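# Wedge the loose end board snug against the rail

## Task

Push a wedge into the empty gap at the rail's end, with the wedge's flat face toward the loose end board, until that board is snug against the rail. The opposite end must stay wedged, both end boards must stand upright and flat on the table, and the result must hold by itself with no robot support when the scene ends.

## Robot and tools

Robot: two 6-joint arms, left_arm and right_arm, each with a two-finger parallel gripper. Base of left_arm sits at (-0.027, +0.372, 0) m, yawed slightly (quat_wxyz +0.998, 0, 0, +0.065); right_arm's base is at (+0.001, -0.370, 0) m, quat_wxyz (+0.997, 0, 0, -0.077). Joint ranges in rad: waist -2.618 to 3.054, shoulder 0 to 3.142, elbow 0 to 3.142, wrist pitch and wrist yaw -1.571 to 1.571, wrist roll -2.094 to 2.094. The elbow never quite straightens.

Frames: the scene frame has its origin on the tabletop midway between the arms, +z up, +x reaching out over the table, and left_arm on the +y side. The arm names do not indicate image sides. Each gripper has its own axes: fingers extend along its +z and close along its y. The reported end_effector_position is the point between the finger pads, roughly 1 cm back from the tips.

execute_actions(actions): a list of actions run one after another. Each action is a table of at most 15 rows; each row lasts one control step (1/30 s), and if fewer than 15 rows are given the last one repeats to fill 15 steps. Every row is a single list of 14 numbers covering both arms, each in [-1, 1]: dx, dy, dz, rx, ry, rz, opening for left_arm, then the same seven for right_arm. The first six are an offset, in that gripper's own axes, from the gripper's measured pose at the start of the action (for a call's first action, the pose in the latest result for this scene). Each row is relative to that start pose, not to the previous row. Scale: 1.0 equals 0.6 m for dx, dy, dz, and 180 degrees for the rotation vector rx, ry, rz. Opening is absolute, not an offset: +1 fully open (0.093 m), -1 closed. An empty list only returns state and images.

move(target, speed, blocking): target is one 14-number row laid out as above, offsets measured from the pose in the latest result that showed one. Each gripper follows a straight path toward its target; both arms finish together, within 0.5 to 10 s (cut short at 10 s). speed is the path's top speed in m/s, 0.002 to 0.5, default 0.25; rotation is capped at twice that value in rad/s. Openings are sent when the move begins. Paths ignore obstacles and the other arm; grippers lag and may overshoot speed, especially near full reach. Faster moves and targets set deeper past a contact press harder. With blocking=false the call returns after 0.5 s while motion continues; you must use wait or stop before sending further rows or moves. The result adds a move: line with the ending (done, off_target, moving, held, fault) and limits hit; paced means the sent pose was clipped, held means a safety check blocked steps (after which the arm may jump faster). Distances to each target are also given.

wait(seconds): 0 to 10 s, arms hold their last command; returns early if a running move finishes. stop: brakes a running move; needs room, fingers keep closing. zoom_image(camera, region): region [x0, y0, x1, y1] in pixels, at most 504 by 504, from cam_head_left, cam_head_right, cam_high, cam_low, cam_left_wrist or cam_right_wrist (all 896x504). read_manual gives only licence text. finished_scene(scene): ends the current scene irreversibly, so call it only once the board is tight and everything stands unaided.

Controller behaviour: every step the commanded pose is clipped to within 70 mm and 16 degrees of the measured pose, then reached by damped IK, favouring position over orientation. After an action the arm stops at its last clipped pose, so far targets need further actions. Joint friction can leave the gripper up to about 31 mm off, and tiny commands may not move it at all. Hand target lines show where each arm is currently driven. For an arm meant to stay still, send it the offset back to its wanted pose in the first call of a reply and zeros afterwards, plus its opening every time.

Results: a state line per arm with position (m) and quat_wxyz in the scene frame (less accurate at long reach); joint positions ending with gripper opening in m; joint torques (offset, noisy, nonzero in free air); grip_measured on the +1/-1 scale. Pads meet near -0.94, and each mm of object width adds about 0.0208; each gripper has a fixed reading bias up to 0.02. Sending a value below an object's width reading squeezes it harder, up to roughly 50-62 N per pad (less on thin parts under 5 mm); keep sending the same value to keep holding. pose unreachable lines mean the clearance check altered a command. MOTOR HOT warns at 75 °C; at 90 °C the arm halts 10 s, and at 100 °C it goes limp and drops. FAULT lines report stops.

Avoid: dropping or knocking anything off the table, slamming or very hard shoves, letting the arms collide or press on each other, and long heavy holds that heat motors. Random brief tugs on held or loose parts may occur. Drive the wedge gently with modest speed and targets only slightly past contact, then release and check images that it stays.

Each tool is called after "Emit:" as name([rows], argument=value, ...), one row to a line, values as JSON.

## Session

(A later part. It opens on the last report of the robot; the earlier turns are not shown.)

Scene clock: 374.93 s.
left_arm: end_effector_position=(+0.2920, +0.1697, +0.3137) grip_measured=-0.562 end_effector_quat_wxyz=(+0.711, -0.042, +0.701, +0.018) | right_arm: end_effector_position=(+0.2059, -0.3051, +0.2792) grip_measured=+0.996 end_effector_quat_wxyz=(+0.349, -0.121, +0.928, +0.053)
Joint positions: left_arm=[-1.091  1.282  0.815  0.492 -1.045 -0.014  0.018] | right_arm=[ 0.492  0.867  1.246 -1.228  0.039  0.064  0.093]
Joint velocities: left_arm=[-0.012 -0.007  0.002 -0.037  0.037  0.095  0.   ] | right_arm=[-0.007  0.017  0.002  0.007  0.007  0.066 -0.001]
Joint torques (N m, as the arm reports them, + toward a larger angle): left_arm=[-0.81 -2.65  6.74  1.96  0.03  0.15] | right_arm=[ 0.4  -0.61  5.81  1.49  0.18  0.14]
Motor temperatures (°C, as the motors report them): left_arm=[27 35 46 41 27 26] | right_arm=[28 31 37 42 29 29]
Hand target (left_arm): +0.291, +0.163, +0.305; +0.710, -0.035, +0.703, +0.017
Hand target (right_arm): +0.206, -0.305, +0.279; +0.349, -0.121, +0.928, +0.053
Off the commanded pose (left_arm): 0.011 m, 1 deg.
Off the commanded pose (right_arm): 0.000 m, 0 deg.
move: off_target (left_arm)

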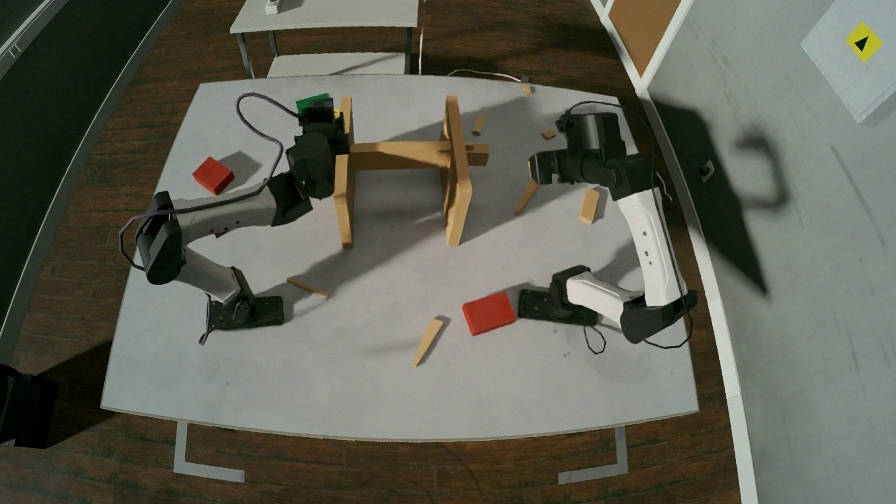

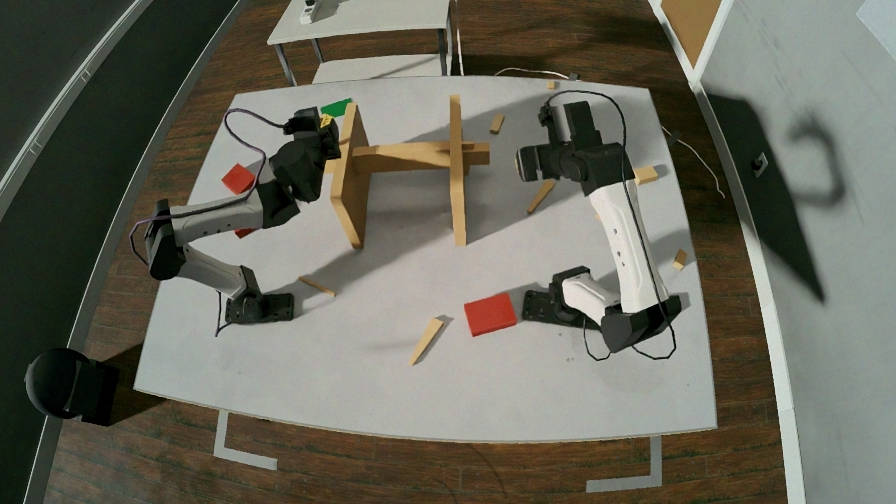

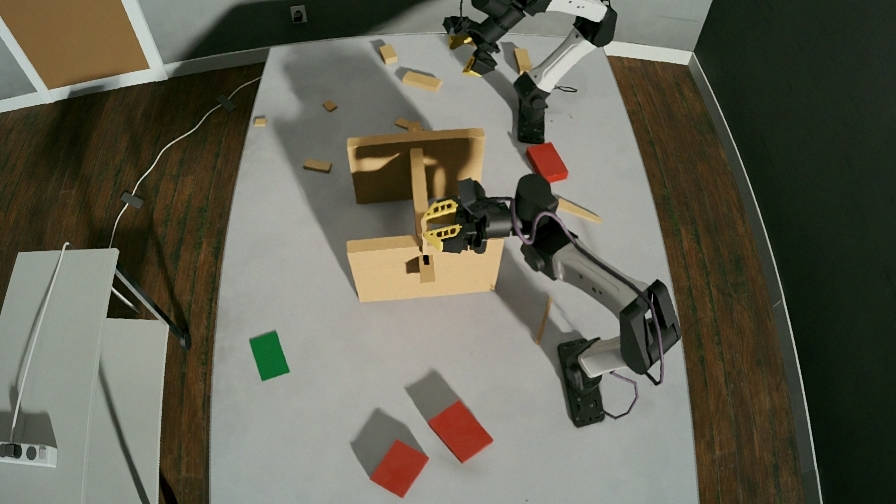

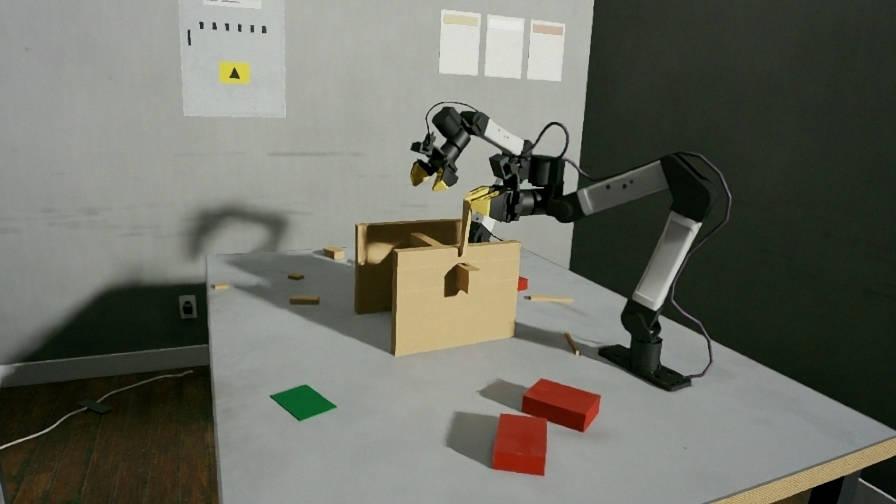

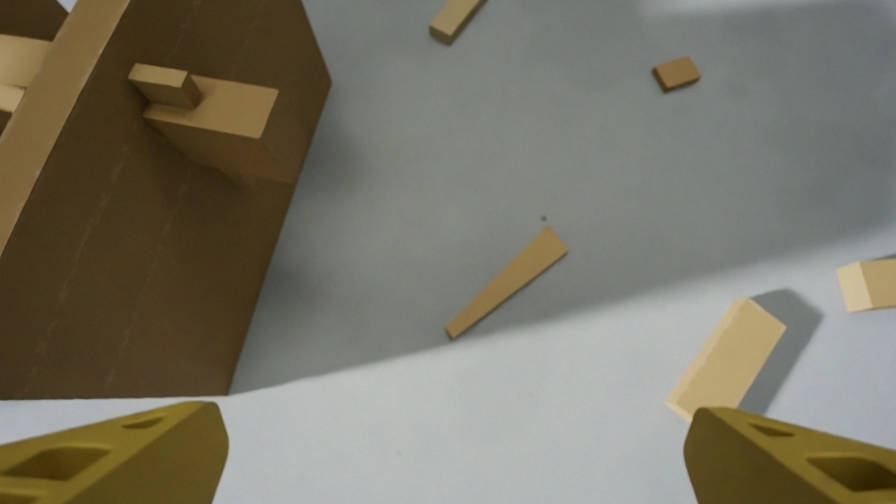

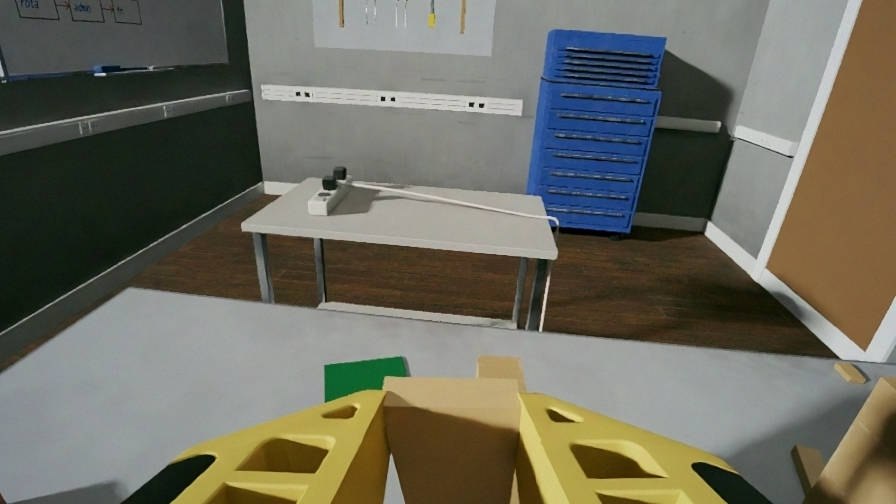

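Emit:
move(target=[0.033, 0.002, -0.003, 0, 0, 0.004, -0.58, 0, 0, 0, 0, 0, 0, 1], speed=0.02)

Emit:
zoom_image(camera="cam_high", region=[400, 215, 460, 290])

Emit:
zoom_image(camera="cam_low", region=[440, 200, 500, 300])

Scene clock: 390.00 s.
left_arm: end_effector_position=(+0.2899, +0.1729, +0.2999) grip_measured=-0.562 end_effector_quat_wxyz=(+0.711, -0.041, +0.702, +0.020) | right_arm: end_effector_position=(+0.2059, -0.3051, +0.2792) grip_measured=+0.996 end_effector_quat_wxyz=(+0.349, -0.121, +0.928, +0.053)
Joint positions: left_arm=[-1.091  1.282  0.759  0.546 -1.047 -0.011  0.018] | right_arm=[ 0.492  0.867  1.246 -1.228  0.039  0.064  0.093]
Joint velocities: left_arm=[ 0.007  0.007  0.012 -0.007 -0.007  0.051  0.   ] | right_arm=[ 0.007 -0.002  0.002  0.022  0.081 -0.022 -0.001]
Joint torques (N m, as the arm reports them, + toward a larger angle): left_arm=[-0.13 -2.77  6.9   1.91  0.    0.19] | right_arm=[ 0.41 -0.61  5.82  1.49  0.18  0.14]
Motor temperatures (°C, as the motors report them): left_arm=[27 35 44 42 27 26] | right_arm=[28 30 38 43 29 29]
Hand target (left_arm): +0.290, +0.170, +0.294; +0.711, -0.038, +0.702, +0.022
Hand target (right_arm): +0.206, -0.305, +0.279; +0.349, -0.121, +0.928, +0.053
Off the commanded pose (left_arm): 0.007 m, 0 deg.
Off the commanded pose (right_arm): 0.000 m, 0 deg.
move: done

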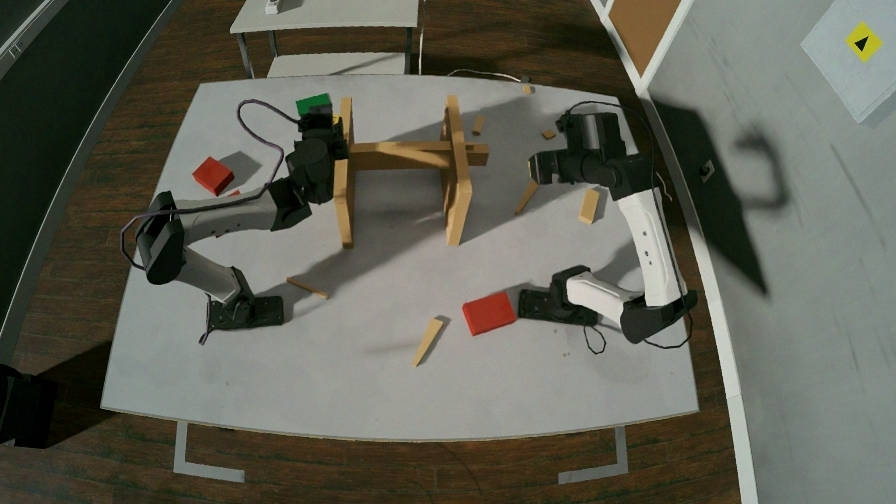

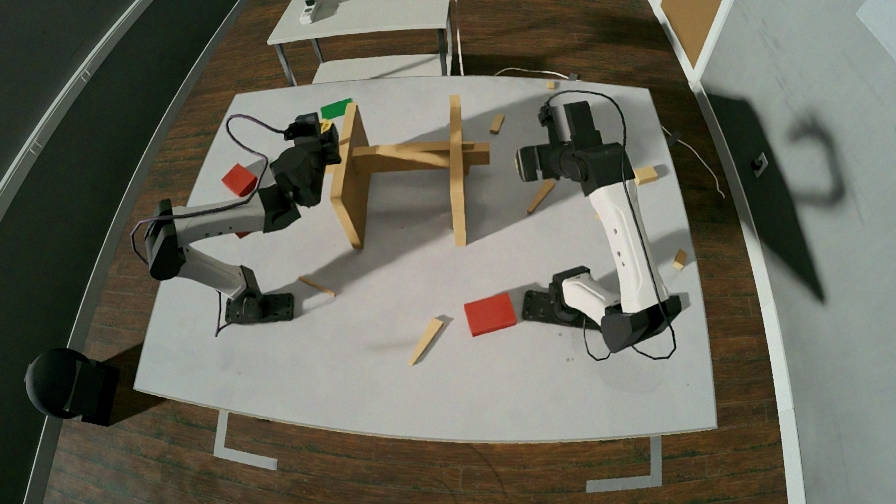

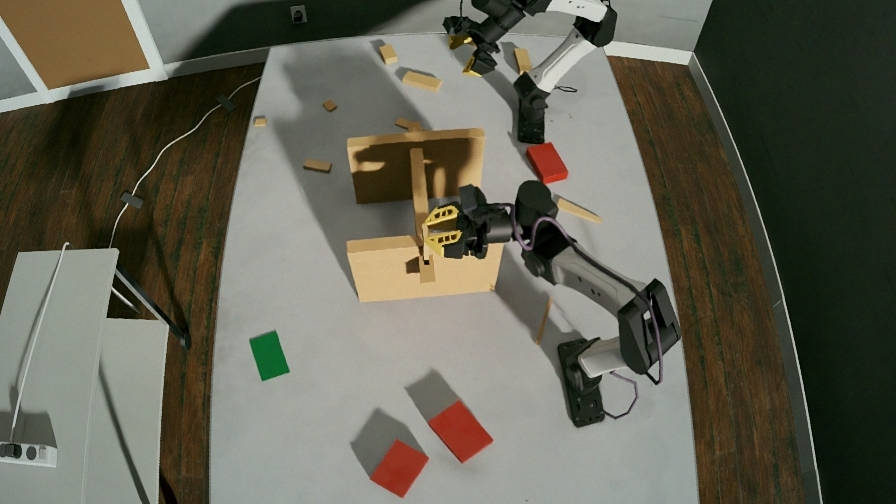

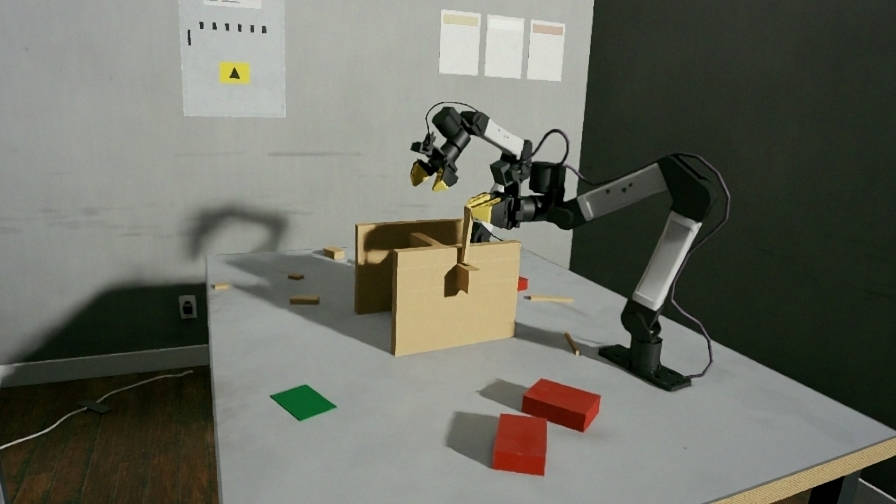

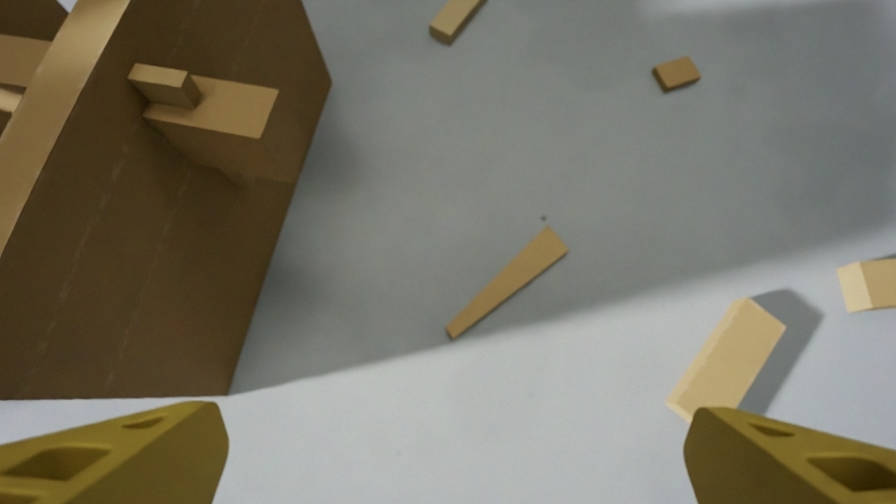

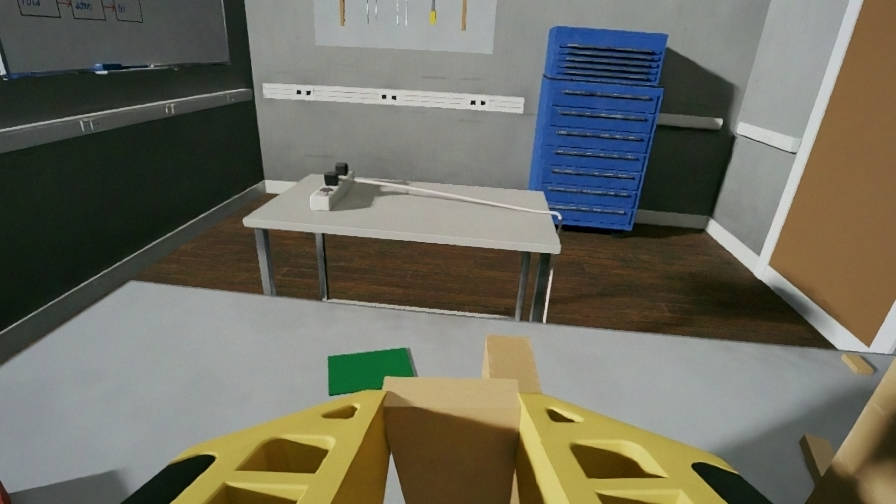

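Region (400, 215, 460, 290) of cam_high's 896x504 image, scaled by 6.720, with more detail than that image has; it fills the left 403 columns of this view, and the rest is white.

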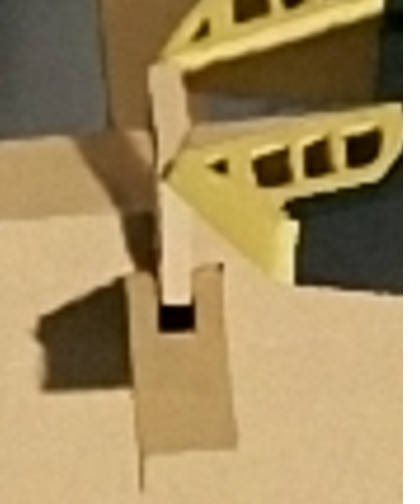

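Region (440, 200, 500, 300) of cam_low's 896x504 image, scaled by 5.040, with more detail than that image has; it fills the left 302 columns of this view, and the rest is white.

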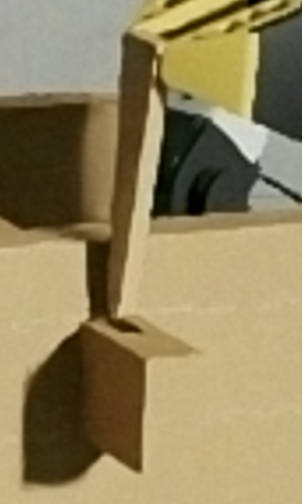

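Emit:
move(target=[0.033, -0.004, 0.002, 0, 0, 0, -0.58, 0, 0, 0, 0, 0, 0, 1], speed=0.015)

Emit:
zoom_image(camera="cam_high", region=[400, 215, 460, 290])

Emit:
zoom_image(camera="cam_low", region=[440, 200, 500, 300])

Scene clock: 405.73 s.
left_arm: end_effector_position=(+0.2912, +0.1710, +0.2849) grip_measured=-0.562 end_effector_quat_wxyz=(+0.710, -0.039, +0.703, +0.022) | right_arm: end_effector_position=(+0.2059, -0.3051, +0.2792) grip_measured=+0.996 end_effector_quat_wxyz=(+0.349, -0.121, +0.928, +0.053)
Joint positions: left_arm=[-1.091  1.312  0.721  0.608 -1.047 -0.01   0.018] | right_arm=[ 0.492  0.867  1.246 -1.228  0.039  0.064  0.093]
Joint velocities: left_arm=[ 0.017 -0.007 -0.002 -0.007 -0.037 -0.066  0.001] | right_arm=[ 0.012 -0.012 -0.002  0.022 -0.007 -0.007  0.   ]
Joint torques (N m, as the arm reports them, + toward a larger angle): left_arm=[ 0.09 -3.31  6.78  1.96  0.02  0.07] | right_arm=[ 0.4  -0.62  5.82  1.49  0.18  0.15]
Motor temperatures (°C, as the motors report them): left_arm=[27 34 43 42 27 26] | right_arm=[28 30 38 43 29 29]
Hand target (left_arm): +0.292, +0.170, +0.281; +0.711, -0.041, +0.702, +0.020
Hand target (right_arm): +0.206, -0.305, +0.279; +0.349, -0.121, +0.928, +0.053
Off the commanded pose (left_arm): 0.005 m, 0 deg.
Off the commanded pose (right_arm): 0.000 m, 0 deg.
move: done

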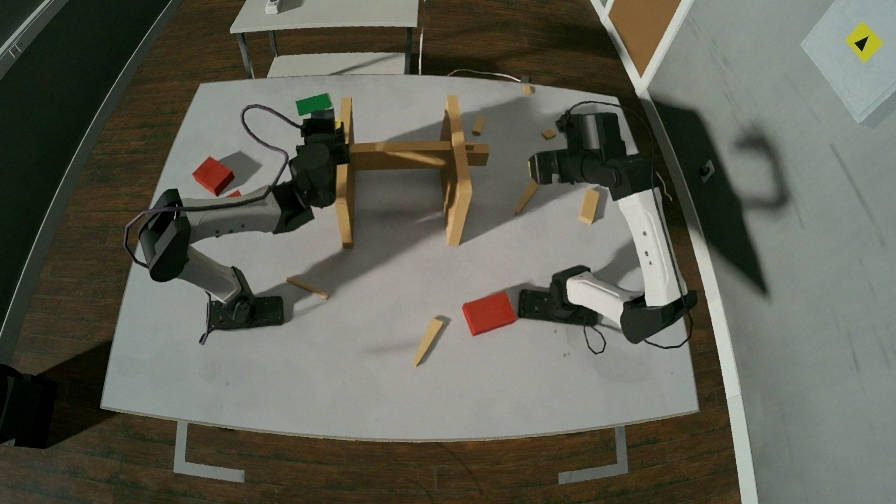

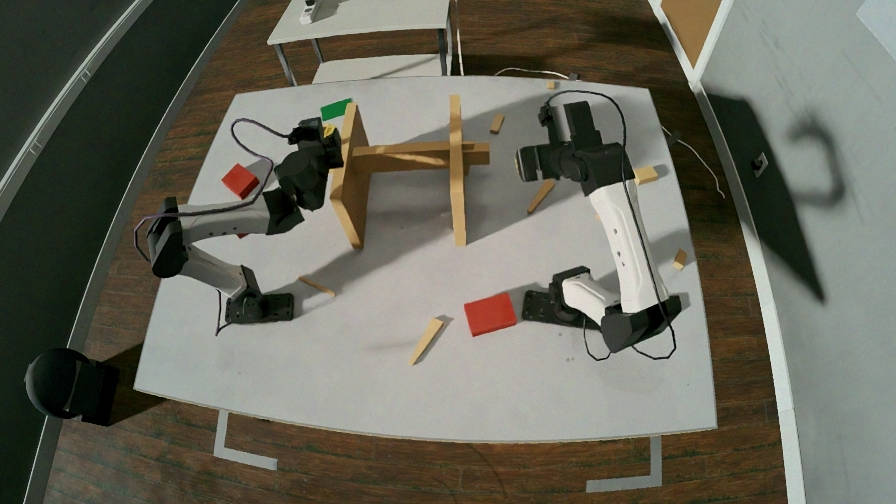

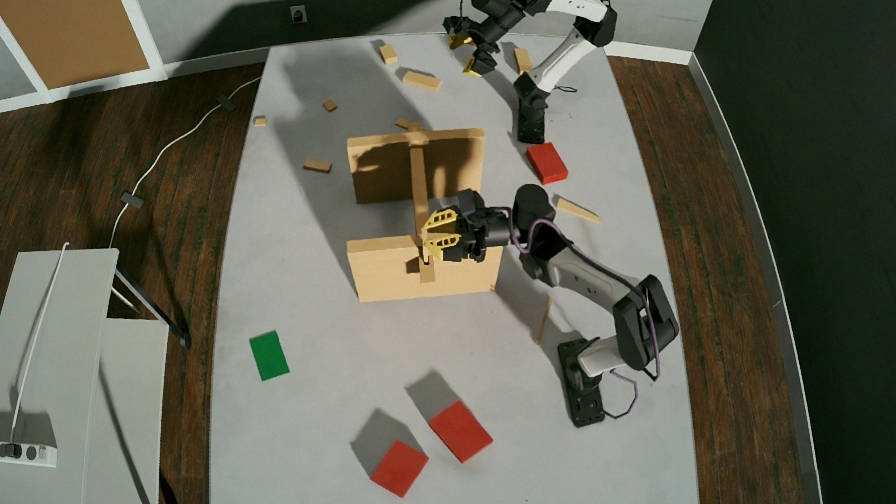

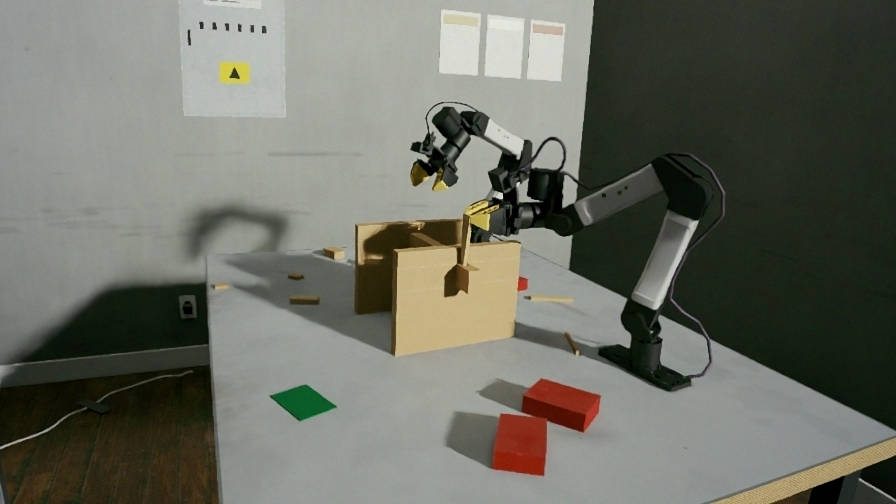

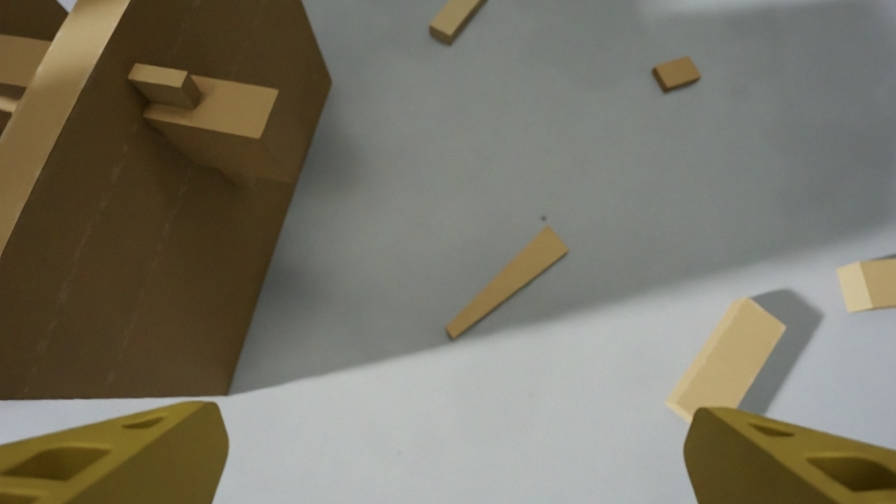

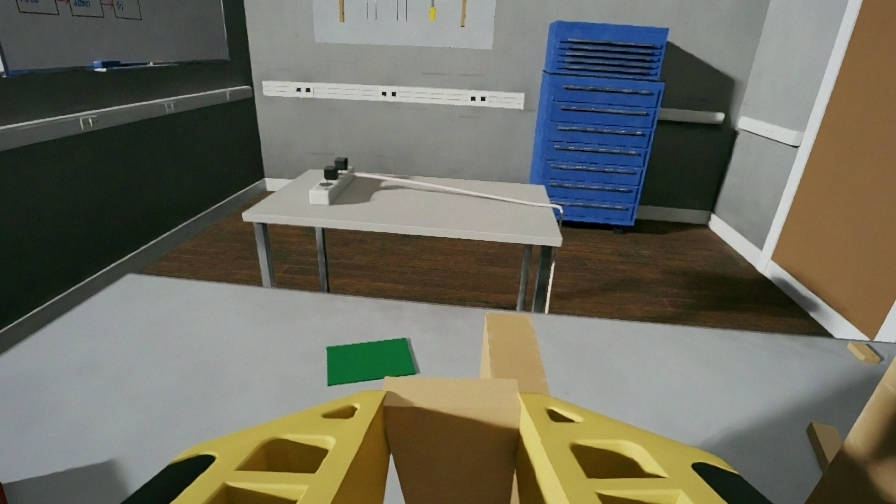

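Region (400, 215, 460, 290) of cam_high's 896x504 image, scaled by 6.720, with more detail than that image has; it fills the left 403 columns of this view, and the rest is white.

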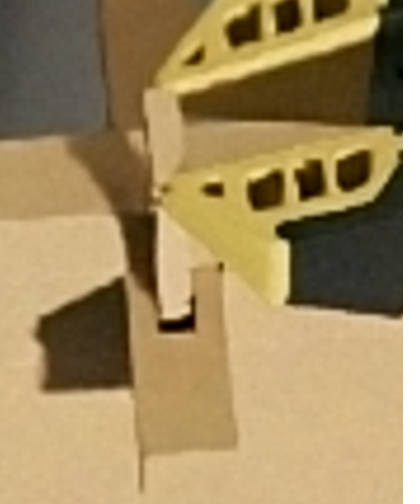

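Region (440, 200, 500, 300) of cam_low's 896x504 image, scaled by 5.040, with more detail than that image has; it fills the left 302 columns of this view, and the rest is white.

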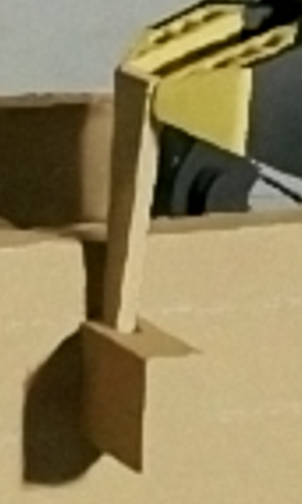

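Emit:
execute_actions(actions=[])

Scene clock: 416.60 s.
left_arm: end_effector_position=(+0.2912, +0.1710, +0.2853) grip_measured=-0.562 end_effector_quat_wxyz=(+0.710, -0.040, +0.702, +0.021) | right_arm: end_effector_position=(+0.2059, -0.3051, +0.2792) grip_measured=+0.996 end_effector_quat_wxyz=(+0.349, -0.121, +0.928, +0.053)
Joint positions: left_arm=[-1.091  1.312  0.721  0.61  -1.047 -0.01   0.018] | right_arm=[ 0.492  0.867  1.246 -1.228  0.039  0.064  0.093]
Joint velocities: left_arm=[-0.002 -0.022  0.022  0.022  0.007  0.022  0.001] | right_arm=[ 0.017  0.027 -0.007  0.022  0.066 -0.051 -0.001]
Joint torques (N m, as the arm reports them, + toward a larger angle): left_arm=[ 0.12 -3.63  6.76  2.    0.02  0.06] | right_arm=[ 0.4  -0.6   5.81  1.49  0.17  0.14]
Motor temperatures (°C, as the motors report them): left_arm=[27 34 42 42 27 26] | right_arm=[28 30 38 43 29 29]
Hand target (left_arm): +0.292, +0.170, +0.281; +0.711, -0.041, +0.702, +0.020
Hand target (right_arm): +0.206, -0.305, +0.279; +0.349, -0.121, +0.928, +0.053
Off the commanded pose (left_arm): 0.005 m, 0 deg.
Off the commanded pose (right_arm): 0.000 m, 0 deg.

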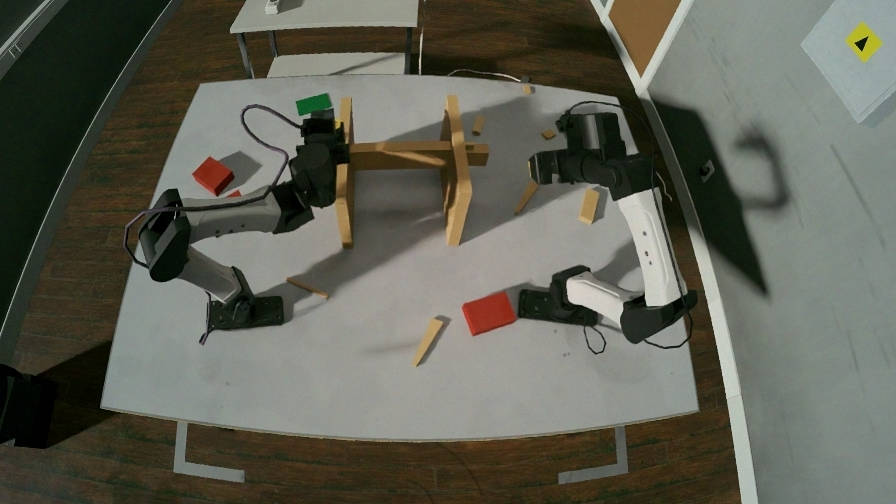

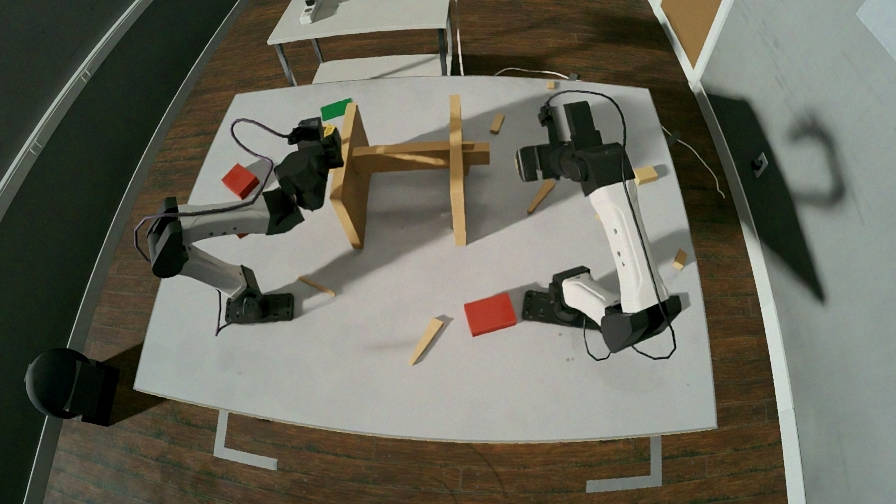

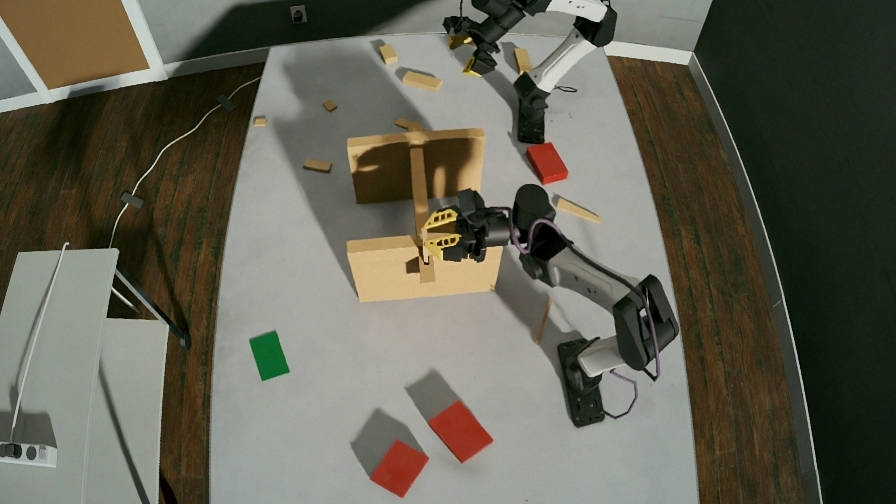

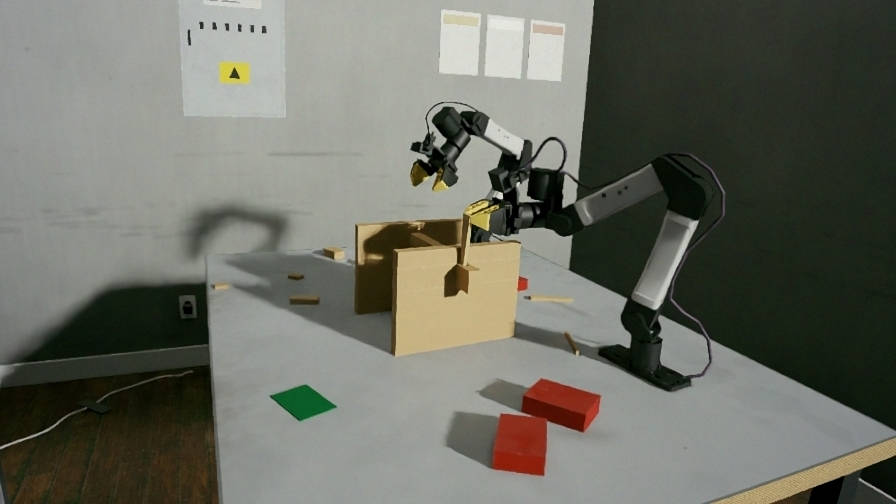

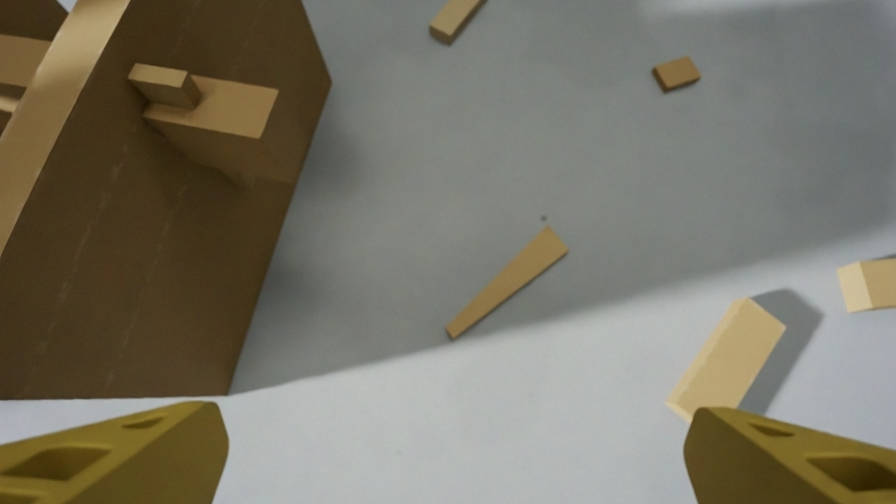

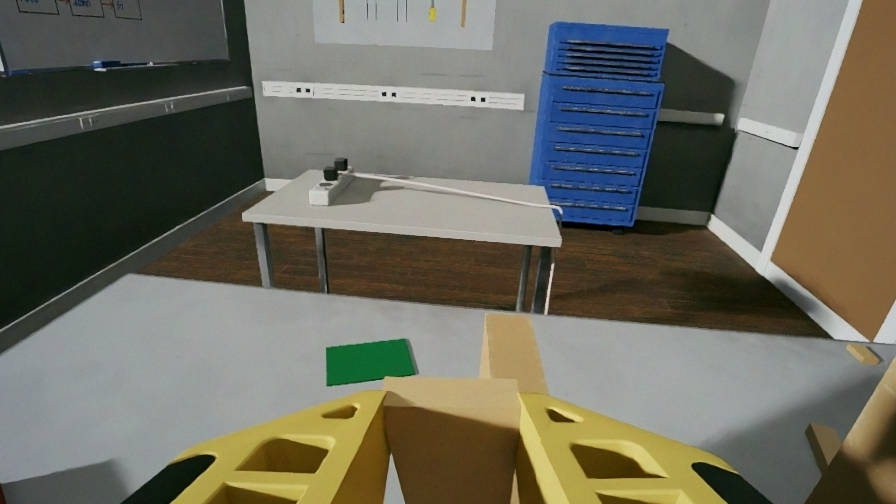

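Emit:
move(target=[0.035, -0.002, 0.001, 0, 0, 0, -0.58, 0, 0, 0, 0, 0, 0, 1], speed=0.015)

Emit:
zoom_image(camera="cam_low", region=[420, 190, 540, 310])

Emit:
zoom_image(camera="cam_high", region=[390, 200, 480, 300])

Scene clock: 422.90 s.
left_arm: end_effector_position=(+0.2919, +0.1700, +0.2689) grip_measured=-0.562 end_effector_quat_wxyz=(+0.709, -0.038, +0.704, +0.023) | right_arm: end_effector_position=(+0.2059, -0.3051, +0.2792) grip_measured=+0.996 end_effector_quat_wxyz=(+0.349, -0.121, +0.928, +0.053)
Joint positions: left_arm=[-1.091  1.344  0.679  0.678 -1.047 -0.01   0.018] | right_arm=[ 0.492  0.867  1.246 -1.228  0.039  0.064  0.093]
Joint velocities: left_arm=[ 0.007  0.012 -0.012  0.007  0.051  0.037 -0.   ] | right_arm=[-0.017  0.007 -0.017 -0.051 -0.066  0.037  0.   ]
Joint torques (N m, as the arm reports them, + toward a larger angle): left_arm=[ 0.22 -3.6   6.72  1.95  0.06  0.05] | right_arm=[ 0.42 -0.6   5.8   1.49  0.18  0.14]
Motor temperatures (°C, as the motors report them): left_arm=[27 34 42 43 27 26] | right_arm=[28 30 38 43 29 29]
Hand target (left_arm): +0.292, +0.169, +0.265; +0.710, -0.040, +0.703, +0.021
Hand target (right_arm): +0.206, -0.305, +0.279; +0.349, -0.121, +0.928, +0.053
Off the commanded pose (left_arm): 0.005 m, 0 deg.
Off the commanded pose (right_arm): 0.000 m, 0 deg.
move: done

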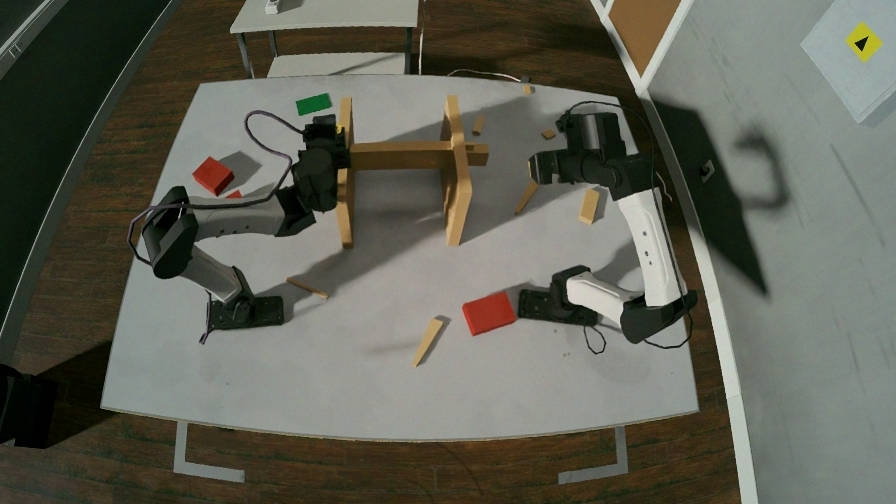

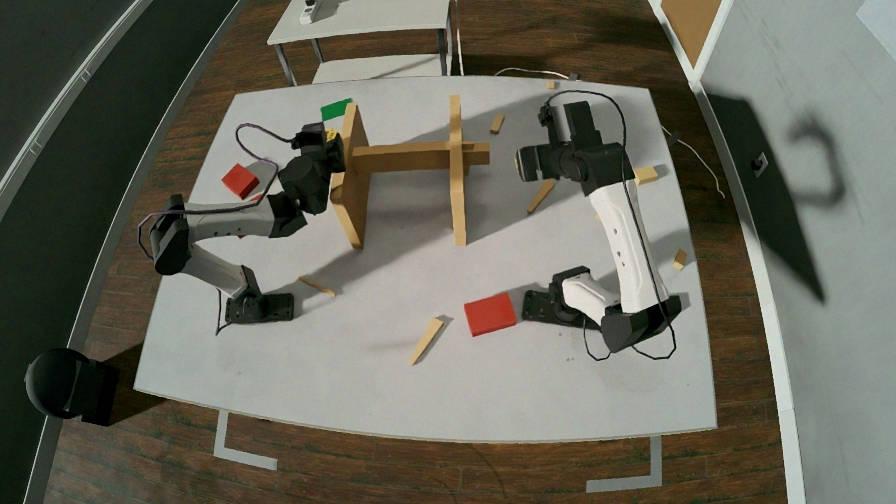

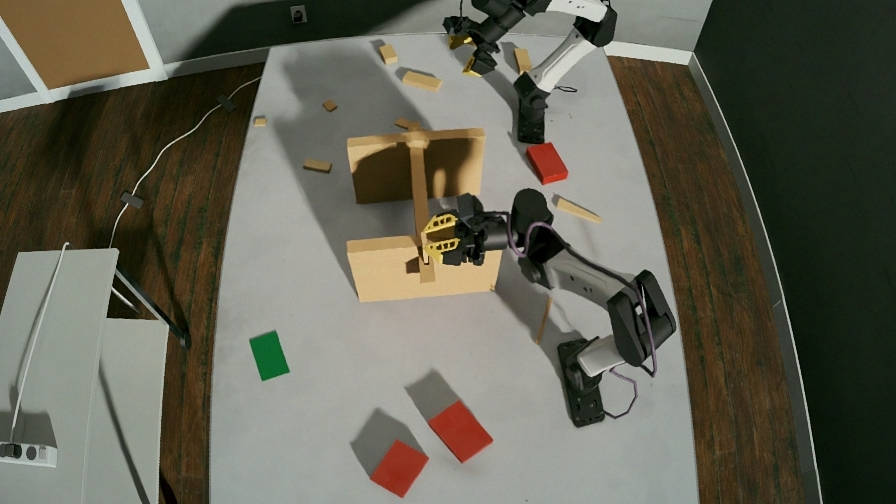

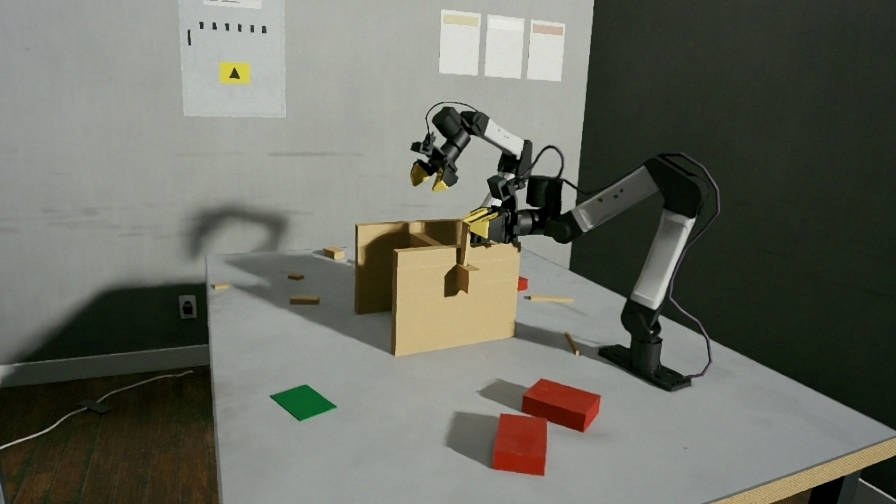

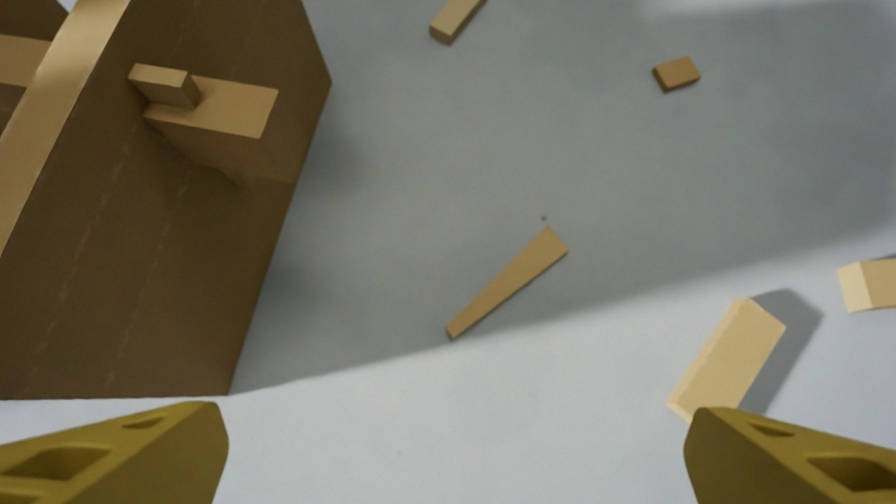

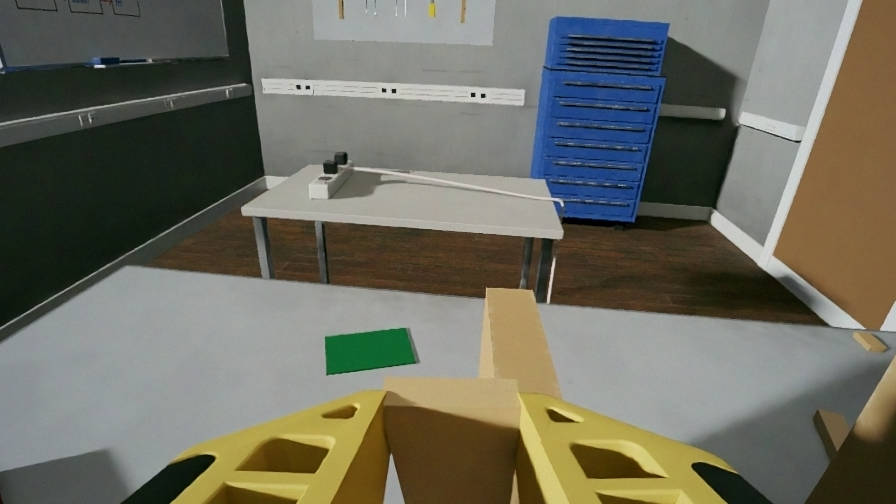

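Region (420, 190, 540, 310) of cam_low's 896x504 image, scaled by 4.200, with more detail than that image has.

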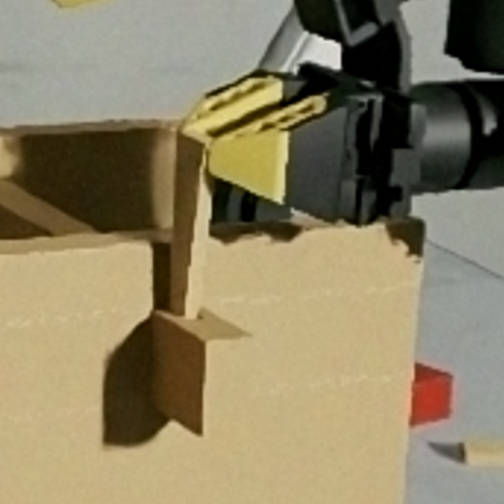

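Region (390, 200, 480, 300) of cam_high's 896x504 image, scaled by 5.040, with more detail than that image has; it fills the left 454 columns of this view, and the rest is white.

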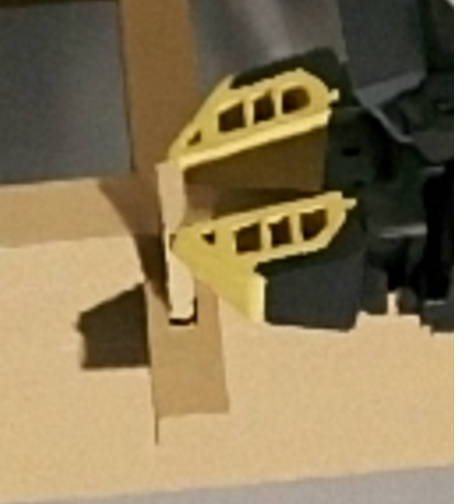

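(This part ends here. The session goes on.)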